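# Hang the glass beaker on a drying-rack peg

## Task

Pick up the beaker that stands upside down on the shelved bench by the door. Carry it to the drying rack on the shelved bench by the window and push it onto one of the rack's pegs far enough that the peg alone supports it. Then open the gripper and back the robot away. The task fails if the beaker touches the floor, if the glass breaks (from a drop of more than a few centimetres or a hard knock), or if the robot falls over or is left tilted. It does not count if the beaker stays up only because the robot is still holding or propping it.

## Robot and tools

ROBOT. A Hello Robot Stretch 4, about 1.6 m tall, with a single arm. It has an omni-wheel base whose rim reaches at most 0.23 m from the base origin, a lift on a mast, an arm that telescopes forward, a three-joint wrist and a two-finger gripper. The cameras, all on the robot, are head_camera, head_left_camera, head_right_camera (both fisheye) and wrist_camera. A loose object may occasionally get a small push from outside.

FRAMES. Base frame: origin on the floor below the base centre, x ahead, y to the left, z up. hand_pose is reported in this frame and marks a point between the open fingertips. With all wrist joints at 0 its axes line up with the base axes. The printed value can be slightly wrong. The odometry frame is the base frame as it was when the scene began. base_odometry counts wheel turns only, so wheel slip shows up as travel. Heading runs from -3.142 to 3.142 and is positive to the left.

execute_actions. The argument "actions" is a list holding one action or none. An empty list just reports state and images. An action may contain:
- "base" with exactly one key. All three are offsets from where the base last reported itself, not poses. translate_m is metres straight ahead (negative is back), from -2 to 2. strafe_m is metres sideways, positive left, from -2 to 2. rotate_rad is a turn in place in radians, positive counter-clockwise seen from above, from -3.2 to 3.2.
- "joints": absolute targets by name. lift_m is 0 to 1.2 m. arm_m is 0 to 0.55 m of extension. wrist_yaw_rad is -1.134 to 4.276 (0 points ahead, positive turns left, 3.14 is folded back, above 3.4 the arm may block it). wrist_pitch_rad is -1.117 to 4.259 (0 level, 1.57 points down). wrist_roll_rad is -1.117 to 4.259 (at 0 the fingers are level; positive rolls clockwise as seen from behind). gripper_m is -0.038 to 0.141 m, the fingertip gap; negative values press the tips together. A joint target beyond its range is clipped to the range and the result says so. Any other bad value or unknown key rejects the whole call and nothing moves.
- "pace": "slow", "default", "fast" or "max". Base speed caps are 0.1/0.3/0.4/0.6 m/s and 1/2/3/4 rad/s, and they drop as the lift rises above 0.2.
- "contact_limits": {"arm_m": v}, with v from 0 (stops at the lightest touch) to 0.75. The default is 0.5.
- Or {"end_of_arm": "enable_torque"} on its own, which re-powers a wrist or gripper motor that has shut itself off.
Base and joint motions start together and may finish at different times. Anything left out of an action may still be driving toward an earlier target. "cameras" is a list of camera names or ["all"]. Leaving it out or passing null also gives all cameras; [] gives none. To unfold the wrist at the start, send lift_m 0.4 with wrist_yaw_rad 0. Between calls the robot keeps holding the last command.

wait: {"seconds": 0 to 10}. It commands nothing and returns the same report as an empty action.
zoom_image: {"camera": name, "region": [x0, y0, x1, y1]} in pixels of that camera's latest full image, measured from its top-left corner. The region is at most 504 by 504.
read_manual: returns only the URDF licence texts.
finished_scene: {"scene": n} ends the current scene for good. Call it only once the beaker hangs on the peg by itself.

RESULTS. base_status and joint_status give the outcome of each motion:
- "done": for the base this means the wheels turned the full amount, even if they slipped.
- "off_target": the part stopped short and may still be pushing.
- "contact_stop_at_<key>": the part met something. Lift, arm or wheels then go slack, so a slack lift can sink under a load.
- "limit_stop_at_<name>": a built-in limit stopped the motion. "limit_stop_at_tilt" means the lean is over 6 degrees; lift, arm and wheels go slack until the lean is less. "limit_stop_at_own_body" means self-collision; moving away from the body is still allowed. It is likely with pitch below -0.2 combined with roll below -0.4 or above 4.
- "torque_fault": a wrist or gripper motor hit full effort (for example gripper jammed against something, or more than about 2 kg in a level grip) and went limp until enable_torque is sent.
A stop cancels the remaining motion calls in that reply. on_its_own lists things nobody commanded; there, "held at" gives a target, not a position.

Other readings:
- lidar_m: 12 rough ranges in metres, one per 30-degree sector, going counter-clockwise from straight ahead (4th left, 7th behind, 10th right). "-" means nothing seen, or something closer than 0.25 m. The lidar sees from about 0.15 m up to robot height and misses glass, thin legs and much of what lies behind.
- wrist_depth_mm: a 7x7 grid of median depths, 100 to 2000 mm. It omits clear objects, so the glass beaker may not appear.
- turned_by_wheels vs turned_by_imu: a difference above about 0.1 rad means a collision or slip, and the heading error is roughly that difference.
- base_tilt: in degrees, forward and right are positive.
- motor_effort: percent of maximum, with the peak in brackets. Both are noisy. A rest effort outside its normal range suggests a load or contact. For wheel_0..2, positive turns the base right.

GRIPPING. Command gripper_m below the object's width. Squeezing harder pulls the object toward the wrist, and reopening pushes it out. Neither the gripper reading nor "done" proves that something is held. A firm squeeze at a command of 0 or above shows in gripper effort. Fingertips stuck on a surface below them come free when the lift rises.

CAUTIONS. The beaker is glass. Lower it gently and never release it more than a couple of centimetres above a support. Use a low arm contact limit near the rack and keep the beaker from hitting anything. Keep it well away from the floor. Do not turn or drive with a heavy load while the arm is extended past 0.2, and avoid strong steady pushes or pulls, especially with the lift high, or the robot may tip. After hanging the beaker, open the gripper, withdraw the arm and back away so the robot no longer touches it.

Each tool is called after "Request:" by a JSON object that holds its "api" and its "payload", one argument or row to a line.

## Session

Request:
{"api": "execute_actions", "payload": {
  "actions": []
}}

Scene clock: 0.00 s.
base_odometry: x=+0.000 y=+0.000 heading=+0.000 (m, m, rad; odometry frame)
turned_by_wheels: +0.000 (rad since the last result)
turned_by_imu: +0.000 (rad since the last result)
base_tilt: forward=+0.0 right=+0.8 (deg)
lidar_m: 1.36 1.41 2.15 1.53 1.58 1.87 1.75 1.82 1.23 1.12 1.16 1.48
base_status: not commanded
joint_positions: lift_m=+0.289 arm_m=-0.001 wrist_yaw_rad=+3.227 wrist_pitch_rad=-0.013 wrist_roll_rad=-0.010 gripper_m=+0.057
joint_status: not commanded
motor_effort: lift_m=+20 arm_m=+0 wrist_yaw_rad=-2 wrist_pitch_rad=-5 wrist_roll_rad=-1 gripper_m=-5 wheel_0=+0 wheel_1=+0 wheel_2=+0 (%)
hand_pose: x=-0.1246 y=+0.0624 z=+0.4707 quat_wxyz=(-0.043, +0.007, -0.005, +0.999) (m; base frame)
wrist_depth_mm: - 136 135 - - - - / - - 133 - - - - / - - 132 - - - - / - 112 132 - - - - / 139 135 - - - - - / 200 - 1708 - 210 1756 1661 / 193 1281 683 156 1138 1118 1182
pictures: head_camera, head_left_camera, head_right_camera, wrist_camera
Images, in order (width x height): head_camera 420x560, head_left_camera 420x672, head_right_camera 420x672, wrist_camera 616x392.

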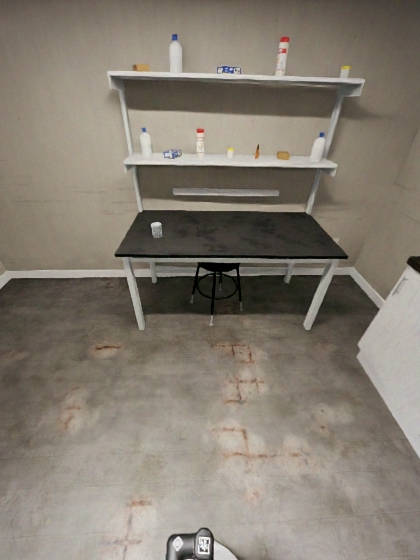

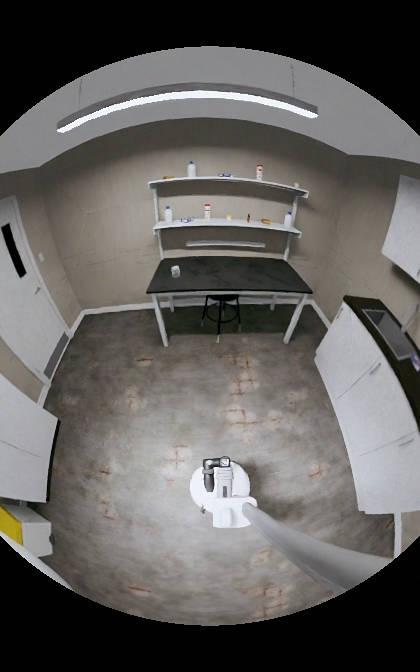

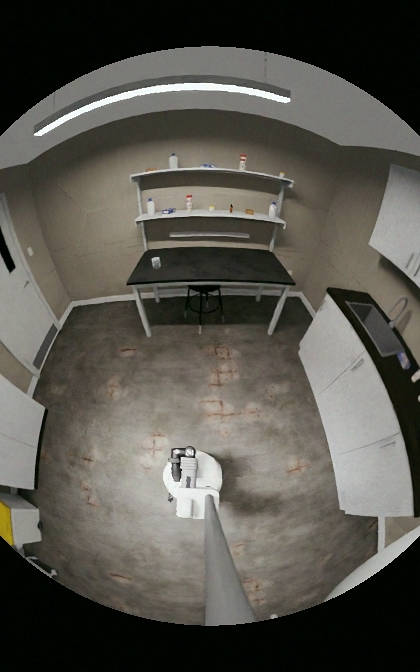

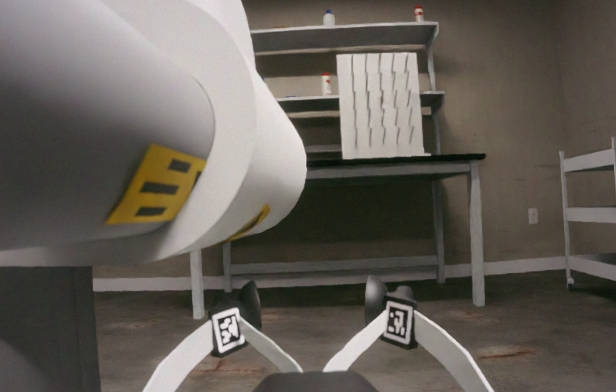

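Request:
{"api": "zoom_image", "payload": {
  "camera": "head_camera",
  "region": [110, 190, 230, 270]
}}

Request:
{"api": "zoom_image", "payload": {
  "camera": "wrist_camera",
  "region": [300, 30, 500, 180]
}}

Region (110, 190, 230, 270) of head_camera's 420x560 image, scaled by 4.200, with more detail than that image has.

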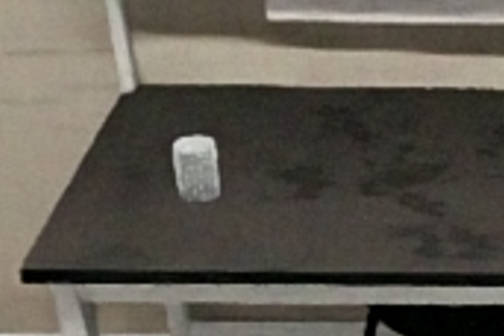

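Region (300, 30, 500, 180) of wrist_camera's 616x392 image, scaled by 2.520; it fills the top 378 rows of this view, and the rest is white.

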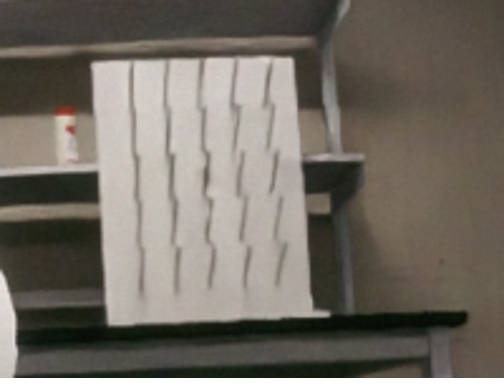

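Request:
{"api": "execute_actions", "payload": {
  "actions": [
    {"base":{"strafe_m":0.48},"joints":{"lift_m":0.78,"wrist_yaw_rad":0,"gripper_m":0.14},"pace":"fast"}
  ],
  "cameras": []
}}

Request:
{"api": "execute_actions", "payload": {
  "actions": [
    {"base":{"translate_m":0.85},"pace":"fast"}
  ],
  "cameras": ["head_camera","wrist_camera"]
}}

Scene clock: 19.60 s.
base_odometry: x=+0.000 y=+0.480 heading=+0.000 (m, m, rad; odometry frame)
turned_by_wheels: +0.000 (rad since the last result)
turned_by_imu: -0.002 (rad since the last result)
base_tilt: forward=+0.1 right=+0.8 (deg)
lidar_m: 1.35 2.18 1.16 1.03 1.08 1.46 1.75 1.81 1.73 1.61 1.64 1.46
base_status: done
joint_positions: lift_m=+0.780 arm_m=-0.001 wrist_yaw_rad=+0.000 wrist_pitch_rad=-0.013 wrist_roll_rad=-0.010 gripper_m=+0.140
joint_status: all done
motor_effort: lift_m=+22(23) arm_m=+0(0) wrist_yaw_rad=-2(9) wrist_pitch_rad=-5(5) wrist_roll_rad=+0(1) gripper_m=-1(3) wheel_0=+2(12) wheel_1=-3(12) wheel_2=+0(0) (%)
hand_pose: x=+0.4588 y=-0.0873 z=+0.9619 quat_wxyz=(+1.000, -0.005, -0.007, +0.000) (m; base frame)
wrist_depth_mm: 1921 1808 1983 1921 - - - / 1863 1863 1808 1921 1863 - - / 1863 1863 1863 1921 1921 - - / 1863 1921 1863 1921 1983 - - / 1808 1863 1921 1863 1983 1708 1537 / 1863 1808 1255 1205 1160 211 - / 1808 1863 1808 151 1576 1863 -
pictures: none
No camera images: the call's "cameras" was empty. Leave "cameras" out to get every camera's image.

Scene clock: 23.13 s.
base_odometry: x=+0.850 y=+0.480 heading=+0.000 (m, m, rad; odometry frame)
turned_by_wheels: +0.000 (rad since the last result)
turned_by_imu: -0.003 (rad since the last result)
base_tilt: forward=+0.0 right=+0.8 (deg)
lidar_m: 0.51 0.51 1.69 1.55 1.25 1.46 3.33 2.72 1.65 1.52 0.80 0.55
base_status: done
joint_positions: lift_m=+0.780 arm_m=-0.001 wrist_yaw_rad=+0.000 wrist_pitch_rad=-0.013 wrist_roll_rad=-0.010 gripper_m=+0.140
joint_status: not commanded
motor_effort: lift_m=+22(21) arm_m=+0(0) wrist_yaw_rad=-1(3) wrist_pitch_rad=-5(6) wrist_roll_rad=-1(1) gripper_m=+1(2) wheel_0=+0(8) wheel_1=+2(6) wheel_2=+0(13) (%)
hand_pose: x=+0.4587 y=-0.0874 z=+0.9619 quat_wxyz=(+1.000, -0.005, -0.007, +0.000) (m; base frame)
wrist_depth_mm: 1042 1060 1042 1098 1118 1138 1160 / 1008 1060 976 1078 1078 1138 1138 / 1042 1042 878 1042 1098 1118 1118 / 1025 1060 1078 1098 1078 1118 1138 / 1008 1042 1042 1060 1078 1118 1160 / 1025 1042 976 946 878 210 798 / 1025 1025 585 151 574 549 559
pictures: head_camera, wrist_camera
Images, in order (width x height): head_camera 420x560, wrist_camera 616x392.

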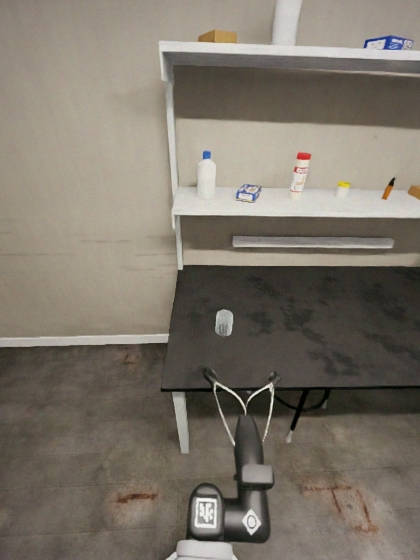

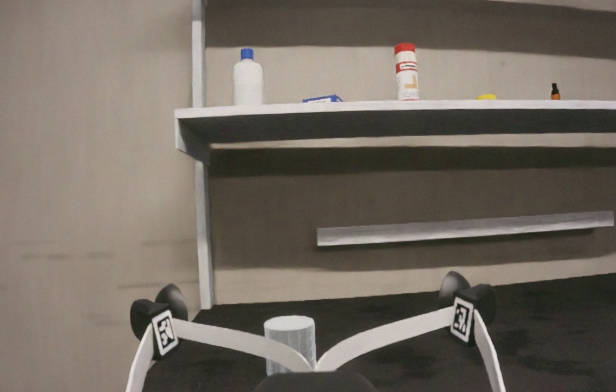

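Request:
{"api": "execute_actions", "payload": {
  "actions": [
    {"joints":{"lift_m":0.63},"base":{"strafe_m":0.02}}
  ],
  "cameras": ["head_camera","wrist_camera"]
}}

Scene clock: 42.53 s.
base_odometry: x=+0.850 y=+0.500 heading=+0.000 (m, m, rad; odometry frame)
turned_by_wheels: +0.000 (rad since the last result)
turned_by_imu: -0.002 (rad since the last result)
base_tilt: forward=+0.1 right=+0.8 (deg)
lidar_m: 0.49 0.54 1.66 1.51 1.20 1.46 3.36 2.74 1.68 1.55 0.78 0.54
base_status: done
joint_positions: lift_m=+0.630 arm_m=-0.001 wrist_yaw_rad=+0.000 wrist_pitch_rad=-0.013 wrist_roll_rad=-0.010 gripper_m=+0.140
joint_status: all done
motor_effort: lift_m=+18(21) arm_m=+0(0) wrist_yaw_rad=-1(3) wrist_pitch_rad=-5(5) wrist_roll_rad=-1(1) gripper_m=-2(1) wheel_0=+0(8) wheel_1=+0(7) wheel_2=+0(1) (%)
hand_pose: x=+0.4587 y=-0.0874 z=+0.8122 quat_wxyz=(+1.000, -0.005, -0.007, +0.000) (m; base frame)
wrist_depth_mm: 1042 1060 866 946 866 976 831 / 1025 1042 1008 1025 1060 1060 1078 / 1025 1060 1060 1078 1098 1118 1138 / 1025 1025 1042 1078 1078 1098 1160 / 1042 1042 976 854 798 715 654 / 1008 325 394 389 368 208 327 / 271 271 276 151 282 287 327
pictures: head_camera, wrist_camera
Images, in order (width x height): head_camera 420x560, wrist_camera 616x392.

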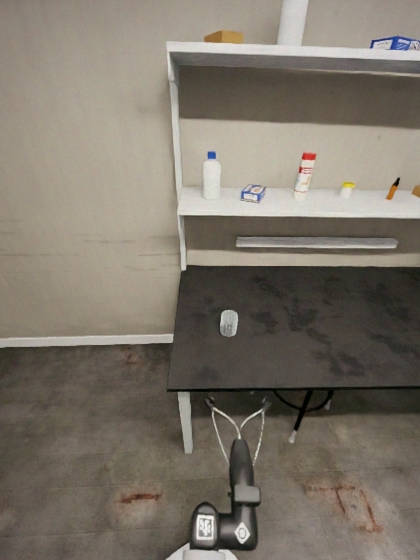

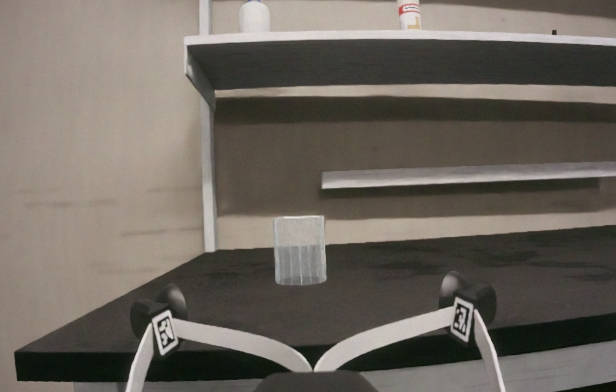

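Request:
{"api": "execute_actions", "payload": {
  "actions": [
    {"joints":{"lift_m":0.645,"arm_m":0.26}}
  ],
  "cameras": ["head_camera","wrist_camera"]
}}

Scene clock: 54.60 s.
base_odometry: x=+0.850 y=+0.500 heading=+0.000 (m, m, rad; odometry frame)
turned_by_wheels: +0.000 (rad since the last result)
turned_by_imu: -0.002 (rad since the last result)
base_tilt: forward=+0.1 right=+0.8 (deg)
lidar_m: 0.48 0.52 1.65 1.56 1.20 1.47 3.33 2.73 1.68 1.55 0.80 0.56
base_status: not commanded
joint_positions: lift_m=+0.645 arm_m=+0.259 wrist_yaw_rad=+0.000 wrist_pitch_rad=-0.013 wrist_roll_rad=-0.010 gripper_m=+0.140
joint_status: all done
motor_effort: lift_m=+22(22) arm_m=+7(7) wrist_yaw_rad=-1(1) wrist_pitch_rad=-5(5) wrist_roll_rad=-1(1) gripper_m=+0(1) wheel_0=+0(0) wheel_1=+0(0) wheel_2=+0(0) (%)
hand_pose: x=+0.7181 y=-0.0874 z=+0.8268 quat_wxyz=(+1.000, -0.005, -0.007, +0.000) (m; base frame)
wrist_depth_mm: 788 798 683 699 707 707 732 / 788 798 820 831 842 866 891 / 788 788 820 842 842 866 878 / 768 788 809 820 842 854 854 / 778 798 788 809 831 788 723 / 778 366 436 433 413 208 370 / 301 268 271 151 264 248 256
pictures: head_camera, wrist_camera
Images, in order (width x height): head_camera 420x560, wrist_camera 616x392.

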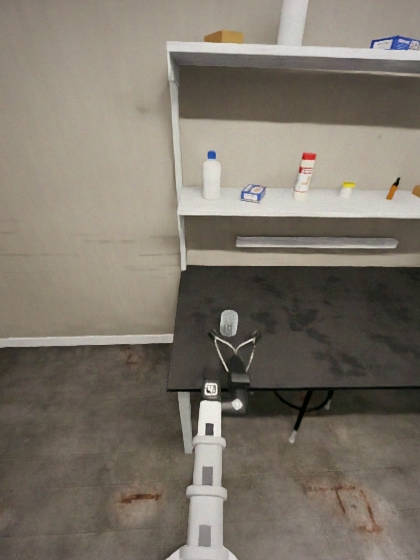

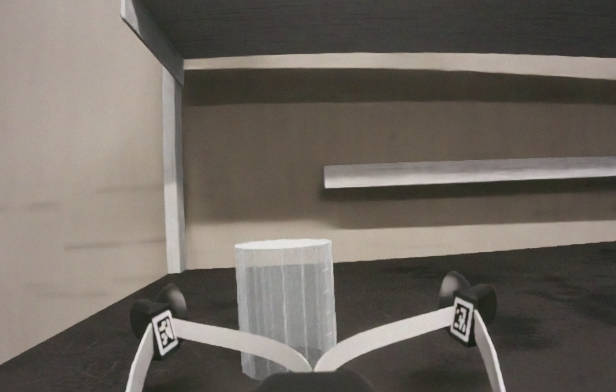

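Request:
{"api": "execute_actions", "payload": {
  "actions": [
    {"joints":{"arm_m":0.335},"base":{"strafe_m":0.022},"pace":"slow"}
  ],
  "cameras": ["head_camera","wrist_camera"]
}}

Scene clock: 60.73 s.
base_odometry: x=+0.850 y=+0.522 heading=+0.000 (m, m, rad; odometry frame)
turned_by_wheels: +0.000 (rad since the last result)
turned_by_imu: -0.002 (rad since the last result)
base_tilt: forward=+0.1 right=+0.8 (deg)
lidar_m: 0.47 1.31 1.64 1.51 1.23 1.44 3.34 2.76 1.68 1.56 0.79 0.55
base_status: done
joint_positions: lift_m=+0.645 arm_m=+0.334 wrist_yaw_rad=+0.000 wrist_pitch_rad=-0.013 wrist_roll_rad=-0.010 gripper_m=+0.140
joint_status: all done
motor_effort: lift_m=+23(22) arm_m=+7(6) wrist_yaw_rad=-3(2) wrist_pitch_rad=-5(5) wrist_roll_rad=-1(1) gripper_m=-4(1) wheel_0=-4(6) wheel_1=+5(8) wheel_2=+0(1) (%)
hand_pose: x=+0.7931 y=-0.0874 z=+0.8268 quat_wxyz=(+1.000, -0.005, -0.007, +0.000) (m; base frame)
wrist_depth_mm: 732 723 676 699 723 699 732 / 715 750 732 750 778 798 798 / 715 723 732 750 768 788 788 / 715 723 750 750 759 768 788 / 699 715 723 750 768 768 759 / 699 362 442 436 413 209 364 / 300 270 267 151 264 250 256
pictures: head_camera, wrist_camera
Images, in order (width x height): head_camera 420x560, wrist_camera 616x392.

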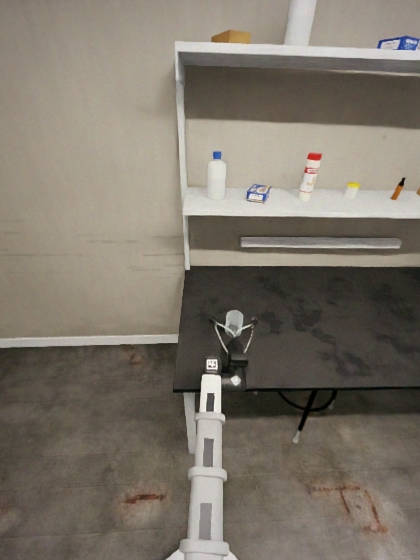

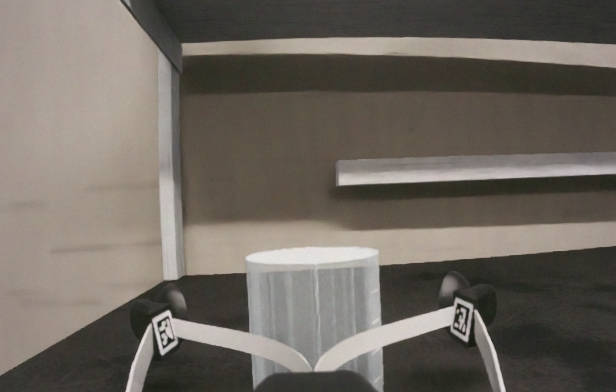

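Request:
{"api": "execute_actions", "payload": {
  "actions": [
    {"joints":{"gripper_m":0.04}}
  ],
  "cameras": ["wrist_camera"]
}}

Request:
{"api": "execute_actions", "payload": {
  "actions": [
    {"joints":{"lift_m":0.75},"pace":"slow"}
  ],
  "cameras": ["head_camera","wrist_camera"]
}}

Scene clock: 67.60 s.
base_odometry: x=+0.850 y=+0.522 heading=+0.000 (m, m, rad; odometry frame)
turned_by_wheels: +0.000 (rad since the last result)
turned_by_imu: -0.002 (rad since the last result)
base_tilt: forward=+0.1 right=+0.8 (deg)
lidar_m: 0.50 1.32 1.63 1.53 1.19 1.47 3.33 2.76 1.68 1.54 0.76 0.55
base_status: not commanded
joint_positions: lift_m=+0.645 arm_m=+0.334 wrist_yaw_rad=+0.000 wrist_pitch_rad=-0.013 wrist_roll_rad=-0.010 gripper_m=+0.040
joint_status: all done
motor_effort: lift_m=+22(22) arm_m=+7(7) wrist_yaw_rad=-1(1) wrist_pitch_rad=-5(6) wrist_roll_rad=-1(0) gripper_m=-14(15) wheel_0=-3(3) wheel_1=+5(5) wheel_2=+0(0) (%)
hand_pose: x=+0.7931 y=-0.0874 z=+0.8268 quat_wxyz=(+1.000, -0.005, -0.007, +0.000) (m; base frame)
wrist_depth_mm: 715 715 676 691 715 715 723 / 723 732 750 768 768 788 788 / 723 741 741 750 768 778 798 / 715 723 732 750 759 768 798 / 707 732 732 741 759 778 741 / 699 452 214 433 209 384 366 / 303 278 258 282 244 236 256
pictures: wrist_camera
Images, in order (width x height): wrist_camera 616x392.

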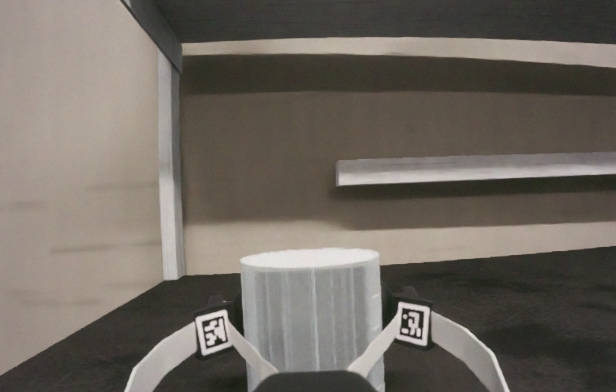

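Scene clock: 69.33 s.
base_odometry: x=+0.850 y=+0.522 heading=+0.000 (m, m, rad; odometry frame)
turned_by_wheels: +0.000 (rad since the last result)
turned_by_imu: -0.001 (rad since the last result)
base_tilt: forward=+0.1 right=+0.8 (deg)
lidar_m: 0.50 1.34 1.64 1.54 1.19 1.44 3.35 2.73 1.71 1.58 0.81 0.52
base_status: not commanded
joint_positions: lift_m=+0.750 arm_m=+0.334 wrist_yaw_rad=+0.000 wrist_pitch_rad=-0.012 wrist_roll_rad=-0.010 gripper_m=+0.040
joint_status: all done
motor_effort: lift_m=+23(25) arm_m=+7(7) wrist_yaw_rad=+0(0) wrist_pitch_rad=-7(7) wrist_roll_rad=-1(1) gripper_m=-14(17) wheel_0=-3(3) wheel_1=+5(5) wheel_2=+0(0) (%)
hand_pose: x=+0.7931 y=-0.0874 z=+0.9315 quat_wxyz=(+1.000, -0.005, -0.006, +0.000) (m; base frame)
wrist_depth_mm: 723 430 459 469 484 480 496 / 715 580 654 668 691 707 699 / 723 732 750 741 759 788 788 / 707 715 741 750 759 778 788 / 699 707 732 741 750 778 788 / 707 715 215 741 209 759 683 / 707 715 484 535 466 455 484
pictures: head_camera, wrist_camera
Images, in order (width x height): head_camera 420x560, wrist_camera 616x392.

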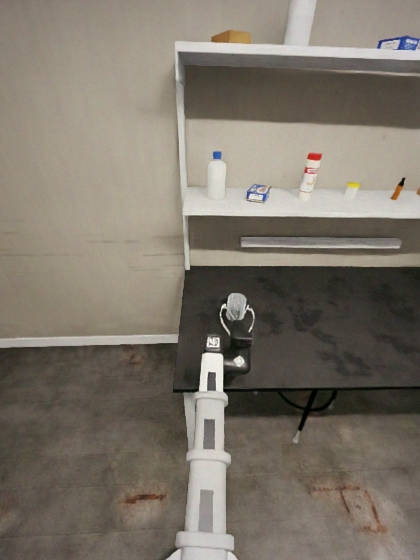

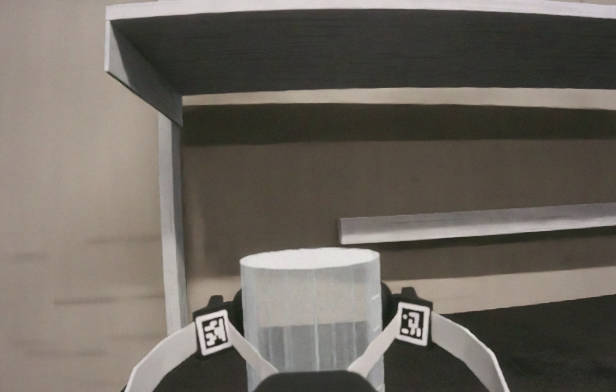

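Held. Retract, back off, and turn around.

Request:
{"api": "execute_actions", "payload": {
  "actions": [
    {"joints":{"arm_m":0.0},"base":{"translate_m":-0.6}}
  ],
  "cameras": []
}}

Request:
{"api": "execute_actions", "payload": {
  "actions": [
    {"base":{"rotate_rad":3.1416},"pace":"slow"}
  ]
}}

Scene clock: 82.10 s.
base_odometry: x=+0.250 y=+0.522 heading=+0.000 (m, m, rad; odometry frame)
turned_by_wheels: +0.000 (rad since the last result)
turned_by_imu: -0.001 (rad since the last result)
base_tilt: forward=+0.0 right=+0.8 (deg)
lidar_m: 1.11 1.95 1.55 1.03 1.05 1.45 2.06 2.09 1.77 1.63 1.69 1.19
base_status: done
joint_positions: lift_m=+0.750 arm_m=+0.001 wrist_yaw_rad=+0.000 wrist_pitch_rad=-0.012 wrist_roll_rad=-0.010 gripper_m=+0.040
joint_status: all done
motor_effort: lift_m=+23(23) arm_m=-7(8) wrist_yaw_rad=-1(2) wrist_pitch_rad=-8(9) wrist_roll_rad=-1(1) gripper_m=-13(13) wheel_0=-3(8) wheel_1=-2(7) wheel_2=-1(8) (%)
hand_pose: x=+0.4606 y=-0.0874 z=+0.9315 quat_wxyz=(+1.000, -0.005, -0.006, +0.000) (m; base frame)
wrist_depth_mm: 1576 1576 1618 1499 1499 1499 1537 / 1576 1618 1661 1661 1708 1756 1708 / 1618 1618 1708 1661 1708 1708 1756 / 1576 1661 1618 1661 1661 1756 1756 / 1576 1537 1661 1661 1708 1499 1397 / 1576 1537 216 917 210 931 946 / 1576 1618 891 1661 1160 1060 1756
pictures: none
No camera images: the call's "cameras" was empty. Leave "cameras" out to get every camera's image.

Scene clock: 86.53 s.
base_odometry: x=+0.250 y=+0.522 heading=+3.141 (m, m, rad; odometry frame)
turned_by_wheels: +3.141 (rad since the last result)
turned_by_imu: +3.085 (rad since the last result)
base_tilt: forward=+0.1 right=+0.8 (deg)
lidar_m: 2.02 2.08 1.76 1.64 1.71 1.18 1.11 1.94 1.57 1.04 1.05 1.46
base_status: done
joint_positions: lift_m=+0.750 arm_m=+0.001 wrist_yaw_rad=+0.000 wrist_pitch_rad=-0.012 wrist_roll_rad=-0.010 gripper_m=+0.040
joint_status: not commanded
motor_effort: lift_m=+22(23) arm_m=-7(7) wrist_yaw_rad=-1(3) wrist_pitch_rad=-9(9) wrist_roll_rad=-1(1) gripper_m=-13(17) wheel_0=-3(6) wheel_1=-3(9) wheel_2=-3(7) (%)
hand_pose: x=+0.4606 y=-0.0874 z=+0.9315 quat_wxyz=(+1.000, -0.005, -0.006, +0.000) (m; base frame)
wrist_depth_mm: - - - - - - 1756 / - - - - - - 1756 / - - - - - - 1756 / - - - - - - 1756 / - - - - - - 1708 / - - 215 - 211 1921 1808 / - - - - - 1661 1808
pictures: head_camera, head_left_camera, head_right_camera, wrist_camera
Images, in order (width x height): head_camera 420x560, head_left_camera 420x672, head_right_camera 420x672, wrist_camera 616x392.

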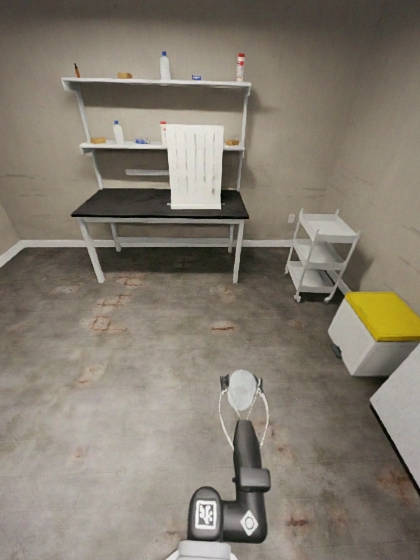

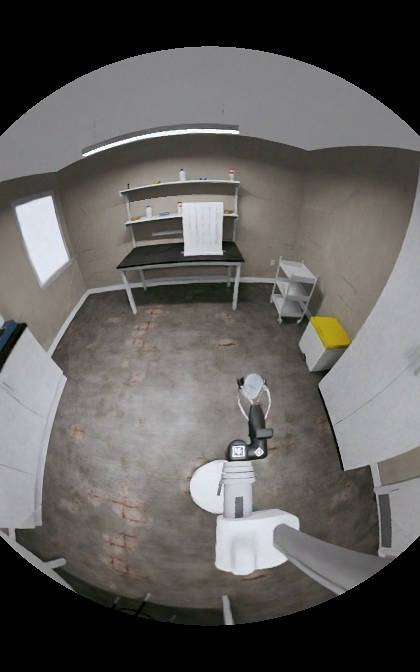

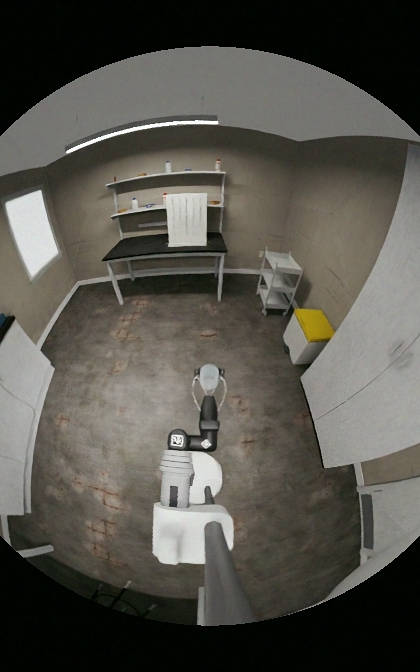

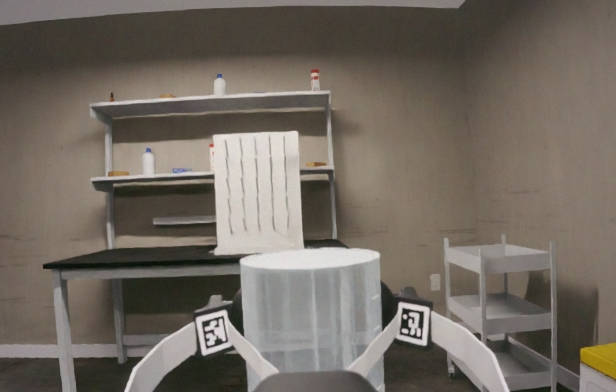

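Request:
{"api": "execute_actions", "payload": {
  "actions": [
    {"base":{"rotate_rad":0.065}}
  ],
  "cameras": []
}}

Request:
{"api": "execute_actions", "payload": {
  "actions": [
    {"base":{"translate_m":1.25},"joints":{"lift_m":0.9}}
  ]
}}

Scene clock: 92.60 s.
base_odometry: x=+0.250 y=+0.522 heading=-3.078 (m, m, rad; odometry frame)
turned_by_wheels: +0.065 (rad since the last result)
turned_by_imu: +0.062 (rad since the last result)
base_tilt: forward=+0.1 right=+0.8 (deg)
lidar_m: 2.00 2.08 1.72 1.65 1.62 1.16 1.12 1.98 1.59 1.02 1.07 1.53
base_status: done
joint_positions: lift_m=+0.750 arm_m=+0.001 wrist_yaw_rad=+0.000 wrist_pitch_rad=-0.012 wrist_roll_rad=-0.010 gripper_m=+0.040
joint_status: not commanded
motor_effort: lift_m=+22(22) arm_m=-7(7) wrist_yaw_rad=-2(2) wrist_pitch_rad=-9(9) wrist_roll_rad=-1(1) gripper_m=-14(15) wheel_0=-2(7) wheel_1=-2(7) wheel_2=-2(7) (%)
hand_pose: x=+0.4606 y=-0.0874 z=+0.9315 quat_wxyz=(+1.000, -0.005, -0.006, +0.000) (m; base frame)
wrist_depth_mm: - - - - - - - / - - - - - - 1983 / - - - - - - 1863 / - - - - - - - / - - - - - - 1863 / - - 216 - 210 - 1808 / - - - - - 1808 1863
pictures: none
No camera images: the call's "cameras" was empty. Leave "cameras" out to get every camera's image.

Scene clock: 98.27 s.
base_odometry: x=-0.997 y=+0.442 heading=-3.078 (m, m, rad; odometry frame)
turned_by_wheels: +0.000 (rad since the last result)
turned_by_imu: -0.005 (rad since the last result)
base_tilt: forward=+0.1 right=+0.8 (deg)
lidar_m: 0.76 0.82 1.11 1.69 1.75 2.36 2.60 1.51 1.15 1.05 1.02 0.81
base_status: done
joint_positions: lift_m=+0.900 arm_m=+0.001 wrist_yaw_rad=+0.000 wrist_pitch_rad=-0.012 wrist_roll_rad=-0.010 gripper_m=+0.040
joint_status: all done
motor_effort: lift_m=+23(26) arm_m=-7(7) wrist_yaw_rad=-1(1) wrist_pitch_rad=-8(9) wrist_roll_rad=-1(1) gripper_m=-15(13) wheel_0=+2(7) wheel_1=+3(7) wheel_2=+1(10) (%)
hand_pose: x=+0.4606 y=-0.0874 z=+1.0815 quat_wxyz=(+1.000, -0.005, -0.006, +0.000) (m; base frame)
wrist_depth_mm: 1078 1118 1118 1118 1308 1366 1397 / 1366 1397 1308 1366 1366 1397 1397 / 1397 1366 798 820 1366 1336 1366 / 1366 1118 820 809 1308 1366 1336 / 1336 1255 820 831 1366 1336 1366 / 1366 1160 215 809 211 1308 1336 / 946 831 798 809 788 842 1336
pictures: head_camera, head_left_camera, head_right_camera, wrist_camera
Images, in order (width x height): head_camera 420x560, head_left_camera 420x672, head_right_camera 420x672, wrist_camera 616x392.

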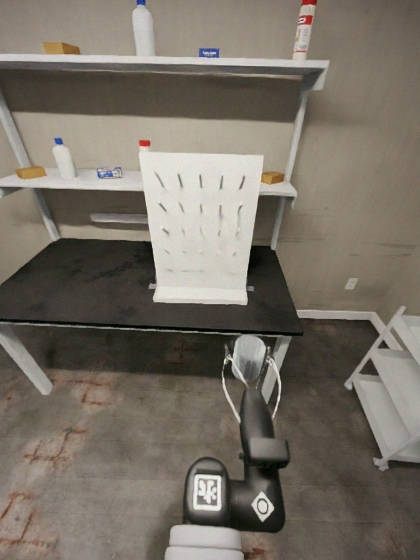

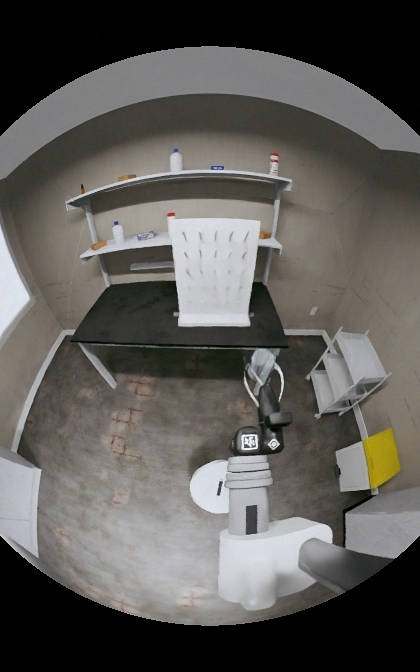

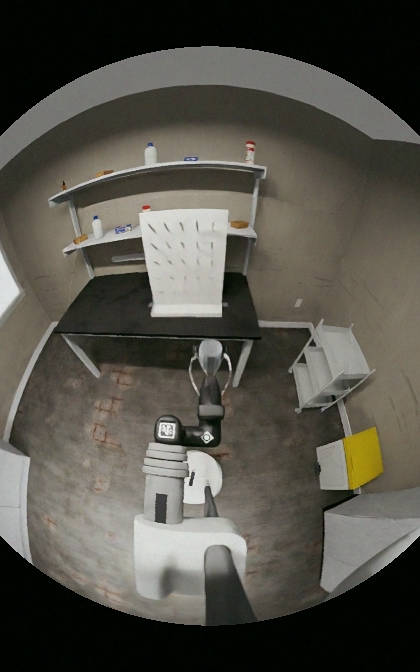

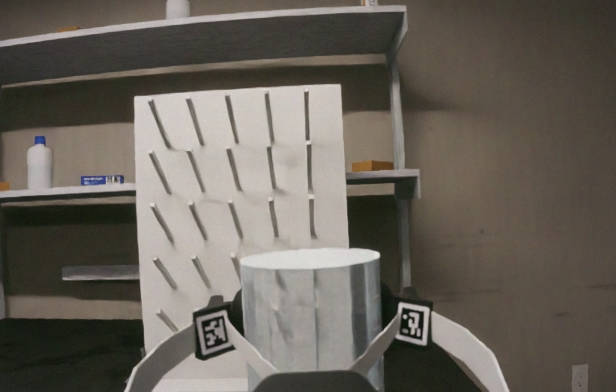

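Request:
{"api": "execute_actions", "payload": {
  "actions": [
    {"base":{"rotate_rad":-0.06},"joints":{"wrist_yaw_rad":1.5708},"pace":"slow"}
  ],
  "cameras": []
}}

Request:
{"api": "execute_actions", "payload": {
  "actions": [
    {"base":{"strafe_m":-0.31},"joints":{"wrist_roll_rad":-1.05,"lift_m":1.0}}
  ],
  "cameras": []
}}

Request:
{"api": "execute_actions", "payload": {
  "actions": [
    {"base":{"translate_m":0.4}}
  ]
}}

Scene clock: 144.10 s.
base_odometry: x=-0.997 y=+0.442 heading=-3.137 (m, m, rad; odometry frame)
turned_by_wheels: -0.059 (rad since the last result)
turned_by_imu: -0.060 (rad since the last result)
base_tilt: forward=+0.0 right=+0.8 (deg)
lidar_m: 0.76 0.79 1.07 1.71 1.72 2.21 2.76 1.60 1.15 1.03 1.01 0.83
base_status: done
joint_positions: lift_m=+0.900 arm_m=+0.001 wrist_yaw_rad=+1.570 wrist_pitch_rad=-0.012 wrist_roll_rad=-0.010 gripper_m=+0.040
joint_status: all done
motor_effort: lift_m=+23(23) arm_m=-7(7) wrist_yaw_rad=+2(6) wrist_pitch_rad=-9(8) wrist_roll_rad=-1(1) gripper_m=-14(16) wheel_0=+2(5) wheel_1=+5(7) wheel_2=+2(7) (%)
hand_pose: x=+0.2597 y=+0.2884 z=+1.0815 quat_wxyz=(+0.707, +0.001, -0.008, +0.707) (m; base frame)
wrist_depth_mm: 1863 1863 - - - - 1808 / 1756 1921 - - - - 1708 / 1708 1808 - - - - 1808 / - - - - - - 1708 / - 1661 - - - - 1756 / 1537 1576 216 - 210 - 1618 / 1537 1576 1808 - - 878 831
pictures: none
No camera images: the call's "cameras" was empty. Leave "cameras" out to get every camera's image.

Scene clock: 146.47 s.
base_odometry: x=-0.999 y=+0.752 heading=-3.137 (m, m, rad; odometry frame)
turned_by_wheels: +0.000 (rad since the last result)
turned_by_imu: -0.002 (rad since the last result)
base_tilt: forward=+0.1 right=+0.8 (deg)
lidar_m: 0.77 0.82 1.06 1.99 2.03 2.54 2.43 1.10 0.84 0.73 0.80 0.73
base_status: done
joint_positions: lift_m=+1.000 arm_m=+0.001 wrist_yaw_rad=+1.571 wrist_pitch_rad=-0.012 wrist_roll_rad=-1.049 gripper_m=+0.040
joint_status: all done
motor_effort: lift_m=+22(25) arm_m=-7(7) wrist_yaw_rad=+0(0) wrist_pitch_rad=-9(8) wrist_roll_rad=-2(6) gripper_m=-15(12) wheel_0=+0(10) wheel_1=-2(12) wheel_2=-1(0) (%)
hand_pose: x=+0.2596 y=+0.2885 z=+1.1815 quat_wxyz=(+0.614, -0.351, -0.358, +0.610) (m; base frame)
wrist_depth_mm: 1863 - - - - 1863 1430 / 1863 1921 - - - - 1464 / 1921 1863 - - - - 1808 / 1863 - - - - - - / 1808 - - - - - - / 1576 - 214 - 210 - - / 1499 1661 - - - 1921 1756
pictures: none
No camera images: the call's "cameras" was empty. Leave "cameras" out to get every camera's image.

Scene clock: 149.27 s.
base_odometry: x=-1.399 y=+0.750 heading=-3.137 (m, m, rad; odometry frame)
turned_by_wheels: +0.000 (rad since the last result)
turned_by_imu: -0.002 (rad since the last result)
base_tilt: forward=+0.1 right=+0.8 (deg)
lidar_m: 0.38 0.38 0.54 1.26 2.14 2.70 2.99 1.11 0.77 0.70 0.55 0.78
base_status: done
joint_positions: lift_m=+1.000 arm_m=+0.001 wrist_yaw_rad=+1.571 wrist_pitch_rad=-0.012 wrist_roll_rad=-1.049 gripper_m=+0.040
joint_status: not commanded
motor_effort: lift_m=+23(23) arm_m=-7(7) wrist_yaw_rad=-2(2) wrist_pitch_rad=-8(9) wrist_roll_rad=-2(2) gripper_m=-13(12) wheel_0=+1(7) wheel_1=+2(8) wheel_2=+0(10) (%)
hand_pose: x=+0.2596 y=+0.2885 z=+1.1815 quat_wxyz=(+0.614, -0.351, -0.358, +0.610) (m; base frame)
wrist_depth_mm: 1983 - - - - 1756 1464 / 1863 1921 - - - - 1618 / 1921 - - - - - 1808 / - - - - - - - / 1808 - - - - - 1808 / 1661 - 214 - 211 1661 1118 / 1464 1708 809 - 1281 778 1160
pictures: head_camera, head_left_camera, head_right_camera, wrist_camera
Images, in order (width x height): head_camera 420x560, head_left_camera 420x672, head_right_camera 420x672, wrist_camera 616x392.

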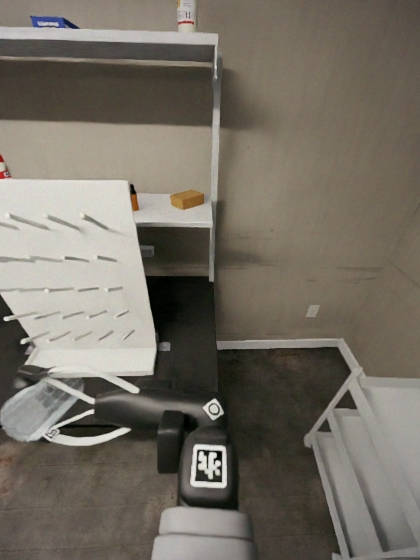

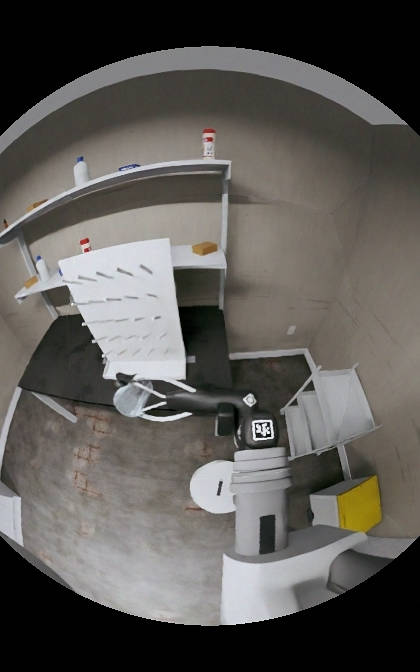

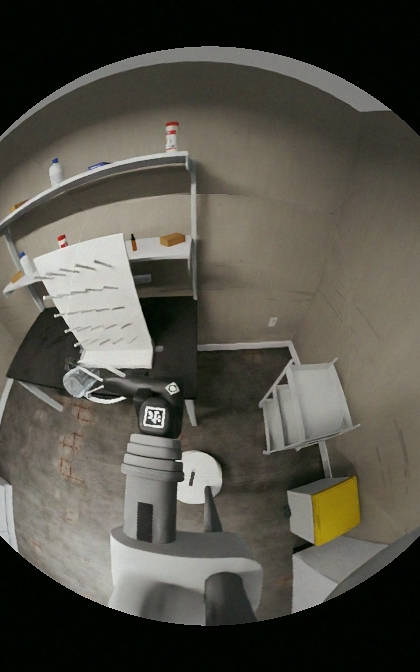

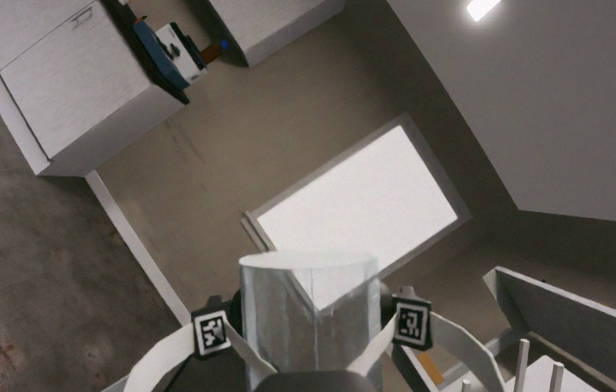

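Request:
{"api": "zoom_image", "payload": {
  "camera": "head_camera",
  "region": [0, 180, 240, 450]
}}

Region (0, 180, 240, 450) of head_camera's 420x560 image, scaled by 1.867, with more detail than that image has.

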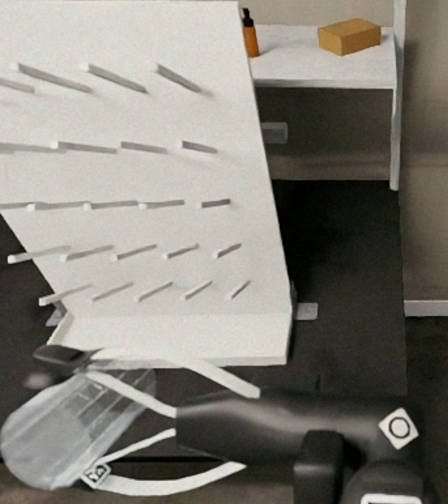

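Request:
{"api": "execute_actions", "payload": {
  "actions": [
    {"joints":{"arm_m":0.15,"lift_m":1.0}}
  ],
  "cameras": ["head_camera","wrist_camera","head_left_camera"]
}}

Scene clock: 168.17 s.
base_odometry: x=-1.399 y=+0.750 heading=-3.137 (m, m, rad; odometry frame)
turned_by_wheels: +0.000 (rad since the last result)
turned_by_imu: -0.002 (rad since the last result)
base_tilt: forward=+0.0 right=+0.8 (deg)
lidar_m: 0.38 0.38 0.54 1.29 2.13 2.71 3.03 1.10 0.77 0.71 0.56 0.78
base_status: not commanded
joint_positions: lift_m=+1.000 arm_m=+0.149 wrist_yaw_rad=+1.571 wrist_pitch_rad=-0.012 wrist_roll_rad=-1.050 gripper_m=+0.040
joint_status: all done
motor_effort: lift_m=+22(19) arm_m=+7(8) wrist_yaw_rad=-1(0) wrist_pitch_rad=-8(8) wrist_roll_rad=-2(2) gripper_m=-16(12) wheel_0=+1(1) wheel_1=+3(3) wheel_2=+0(1) (%)
hand_pose: x=+0.4071 y=+0.2885 z=+1.1815 quat_wxyz=(+0.614, -0.351, -0.358, +0.610) (m; base frame)
wrist_depth_mm: 1983 - - - - 1863 1499 / 1921 - - - - - 1661 / - - - - - - 1808 / - - - - - - 1921 / 1708 - - - - 1397 1499 / 1576 1921 215 - 211 530 445 / 1397 634 809 - 512 413 389
pictures: head_camera, head_left_camera, wrist_camera
Images, in order (width x height): head_camera 420x560, head_left_camera 420x672, wrist_camera 616x392.

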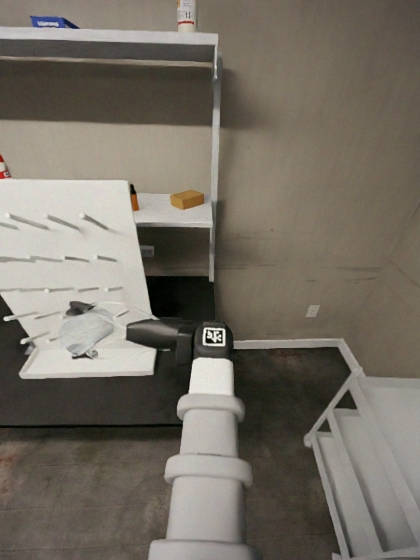

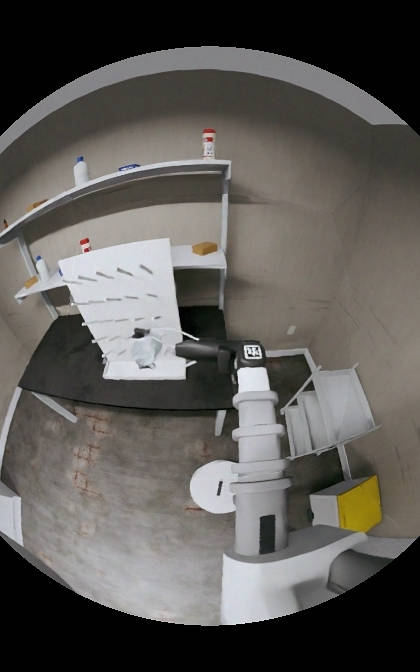

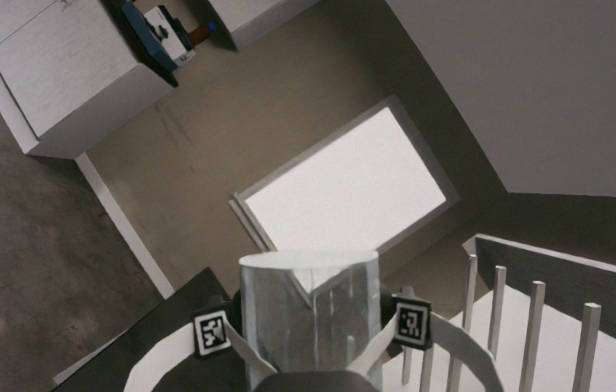

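Request:
{"api": "execute_actions", "payload": {
  "actions": [
    {"joints":{"arm_m":0.21,"lift_m":0.935},"base":{"strafe_m":0.03},"pace":"slow"}
  ],
  "cameras": ["head_camera","wrist_camera"]
}}

Scene clock: 182.20 s.
base_odometry: x=-1.399 y=+0.721 heading=-3.137 (m, m, rad; odometry frame)
turned_by_wheels: +0.000 (rad since the last result)
turned_by_imu: -0.002 (rad since the last result)
base_tilt: forward=+0.1 right=+0.9 (deg)
lidar_m: 0.38 0.41 0.52 1.28 2.13 2.64 3.57 1.12 0.79 0.69 0.57 0.80
base_status: done
joint_positions: lift_m=+0.935 arm_m=+0.209 wrist_yaw_rad=+1.571 wrist_pitch_rad=-0.012 wrist_roll_rad=-1.050 gripper_m=+0.040
joint_status: all done
motor_effort: lift_m=+18(21) arm_m=+7(7) wrist_yaw_rad=-4(1) wrist_pitch_rad=-9(8) wrist_roll_rad=-2(2) gripper_m=-18(15) wheel_0=-4(7) wheel_1=+3(7) wheel_2=+0(2) (%)
hand_pose: x=+0.4671 y=+0.2885 z=+1.1168 quat_wxyz=(+0.614, -0.351, -0.358, +0.610) (m; base frame)
wrist_depth_mm: 1921 1921 - - - 1921 1537 / 1921 - - - - - 1661 / - - - - - - 1863 / 1983 - - - - - 1863 / 1661 - - - - 559 459 / 1499 741 214 - 211 410 264 / 466 525 691 1281 334 340 310
pictures: head_camera, wrist_camera
Images, in order (width x height): head_camera 420x560, wrist_camera 616x392.

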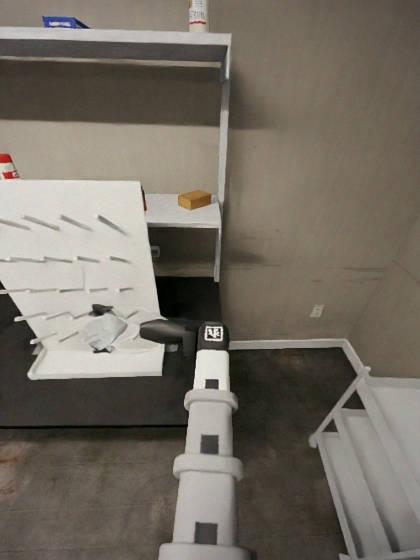

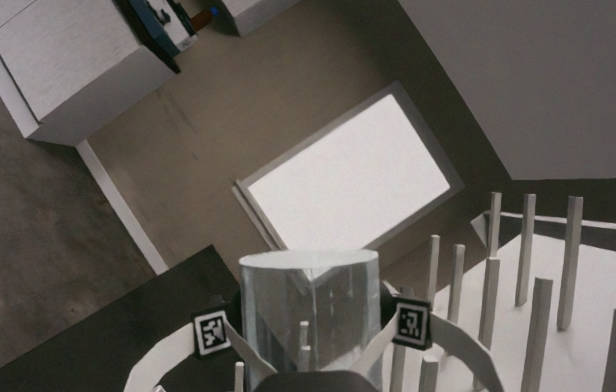

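Request:
{"api": "execute_actions", "payload": {
  "actions": [
    {"joints":{"arm_m":0.247,"lift_m":0.914},"pace":"slow","contact_limits":{"arm_m":0.1}}
  ],
  "cameras": ["head_camera","wrist_camera"]
}}

Scene clock: 188.93 s.
base_odometry: x=-1.399 y=+0.721 heading=-3.137 (m, m, rad; odometry frame)
turned_by_wheels: +0.000 (rad since the last result)
turned_by_imu: -0.002 (rad since the last result)
base_tilt: forward=+0.1 right=+0.8 (deg)
lidar_m: 0.38 0.41 0.54 1.26 2.10 2.64 3.56 1.12 0.80 0.68 0.60 0.83
base_status: not commanded
joint_positions: lift_m=+0.914 arm_m=+0.246 wrist_yaw_rad=+1.571 wrist_pitch_rad=-0.012 wrist_roll_rad=-1.050 gripper_m=+0.040
joint_status: all done
motor_effort: lift_m=+18(18) arm_m=+7(8) wrist_yaw_rad=-1(2) wrist_pitch_rad=-9(9) wrist_roll_rad=-2(2) gripper_m=-14(17) wheel_0=-4(4) wheel_1=+3(2) wheel_2=+0(0) (%)
contact_limits: arm_m 0.1
hand_pose: x=+0.5041 y=+0.2885 z=+1.0958 quat_wxyz=(+0.614, -0.351, -0.358, +0.610) (m; base frame)
wrist_depth_mm: 1921 1921 - - - - 1537 / 1921 - - - - - 1756 / - - - - - - 1921 / 1921 - - - - - 1661 / 1661 - - - - 462 340 / 504 627 213 - 211 375 304 / 430 500 492 484 338 267 270
pictures: head_camera, wrist_camera
Images, in order (width x height): head_camera 420x560, wrist_camera 616x392.

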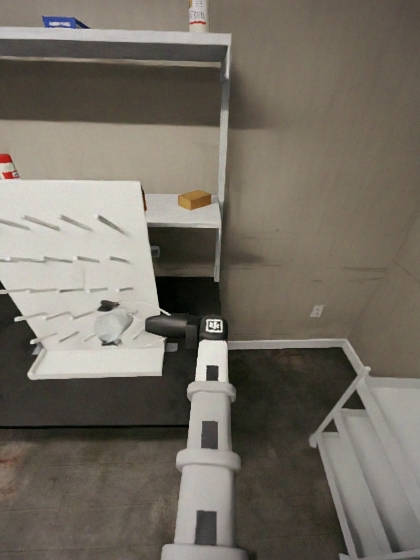

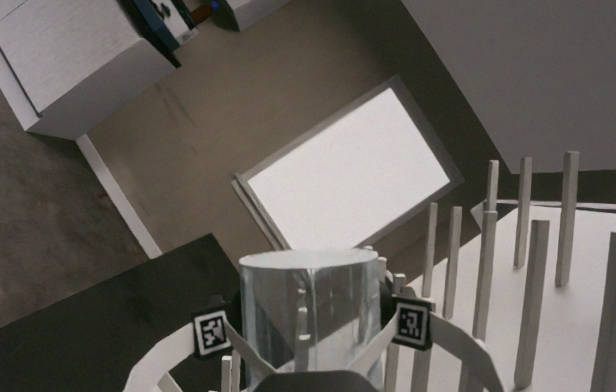

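Request:
{"api": "execute_actions", "payload": {
  "actions": [
    {"joints":{"arm_m":0.29,"lift_m":0.889},"pace":"slow","contact_limits":{"arm_m":0.1}}
  ],
  "cameras": ["head_camera","wrist_camera"]
}}

Scene clock: 195.23 s.
base_odometry: x=-1.399 y=+0.721 heading=-3.137 (m, m, rad; odometry frame)
turned_by_wheels: +0.000 (rad since the last result)
turned_by_imu: -0.002 (rad since the last result)
base_tilt: forward=+0.1 right=+0.8 (deg)
lidar_m: 0.37 0.41 0.54 1.27 2.11 2.65 3.54 1.14 0.80 0.70 0.60 0.79
base_status: not commanded
joint_positions: lift_m=+0.889 arm_m=+0.289 wrist_yaw_rad=+1.571 wrist_pitch_rad=-0.012 wrist_roll_rad=-1.050 gripper_m=+0.040
joint_status: all done
motor_effort: lift_m=+17(18) arm_m=+7(8) wrist_yaw_rad=+0(2) wrist_pitch_rad=-8(9) wrist_roll_rad=-2(2) gripper_m=-17(13) wheel_0=-4(4) wheel_1=+3(3) wheel_2=+0(0) (%)
contact_limits: arm_m 0.1
hand_pose: x=+0.5471 y=+0.2885 z=+1.0708 quat_wxyz=(+0.614, -0.351, -0.358, +0.610) (m; base frame)
wrist_depth_mm: 1863 1921 - - - - 1618 / 1921 - - - - - 1756 / - - - - - - 1756 / 1863 - - - - 517 347 / 1537 788 1205 - 504 373 315 / 439 580 213 1308 211 278 264 / 402 455 338 389 282 226 -
pictures: head_camera, wrist_camera
Images, in order (width x height): head_camera 420x560, wrist_camera 616x392.

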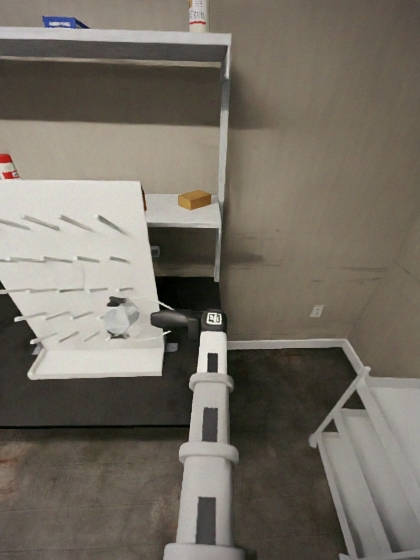

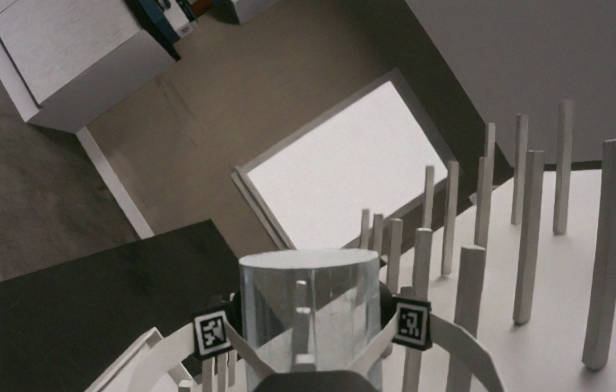

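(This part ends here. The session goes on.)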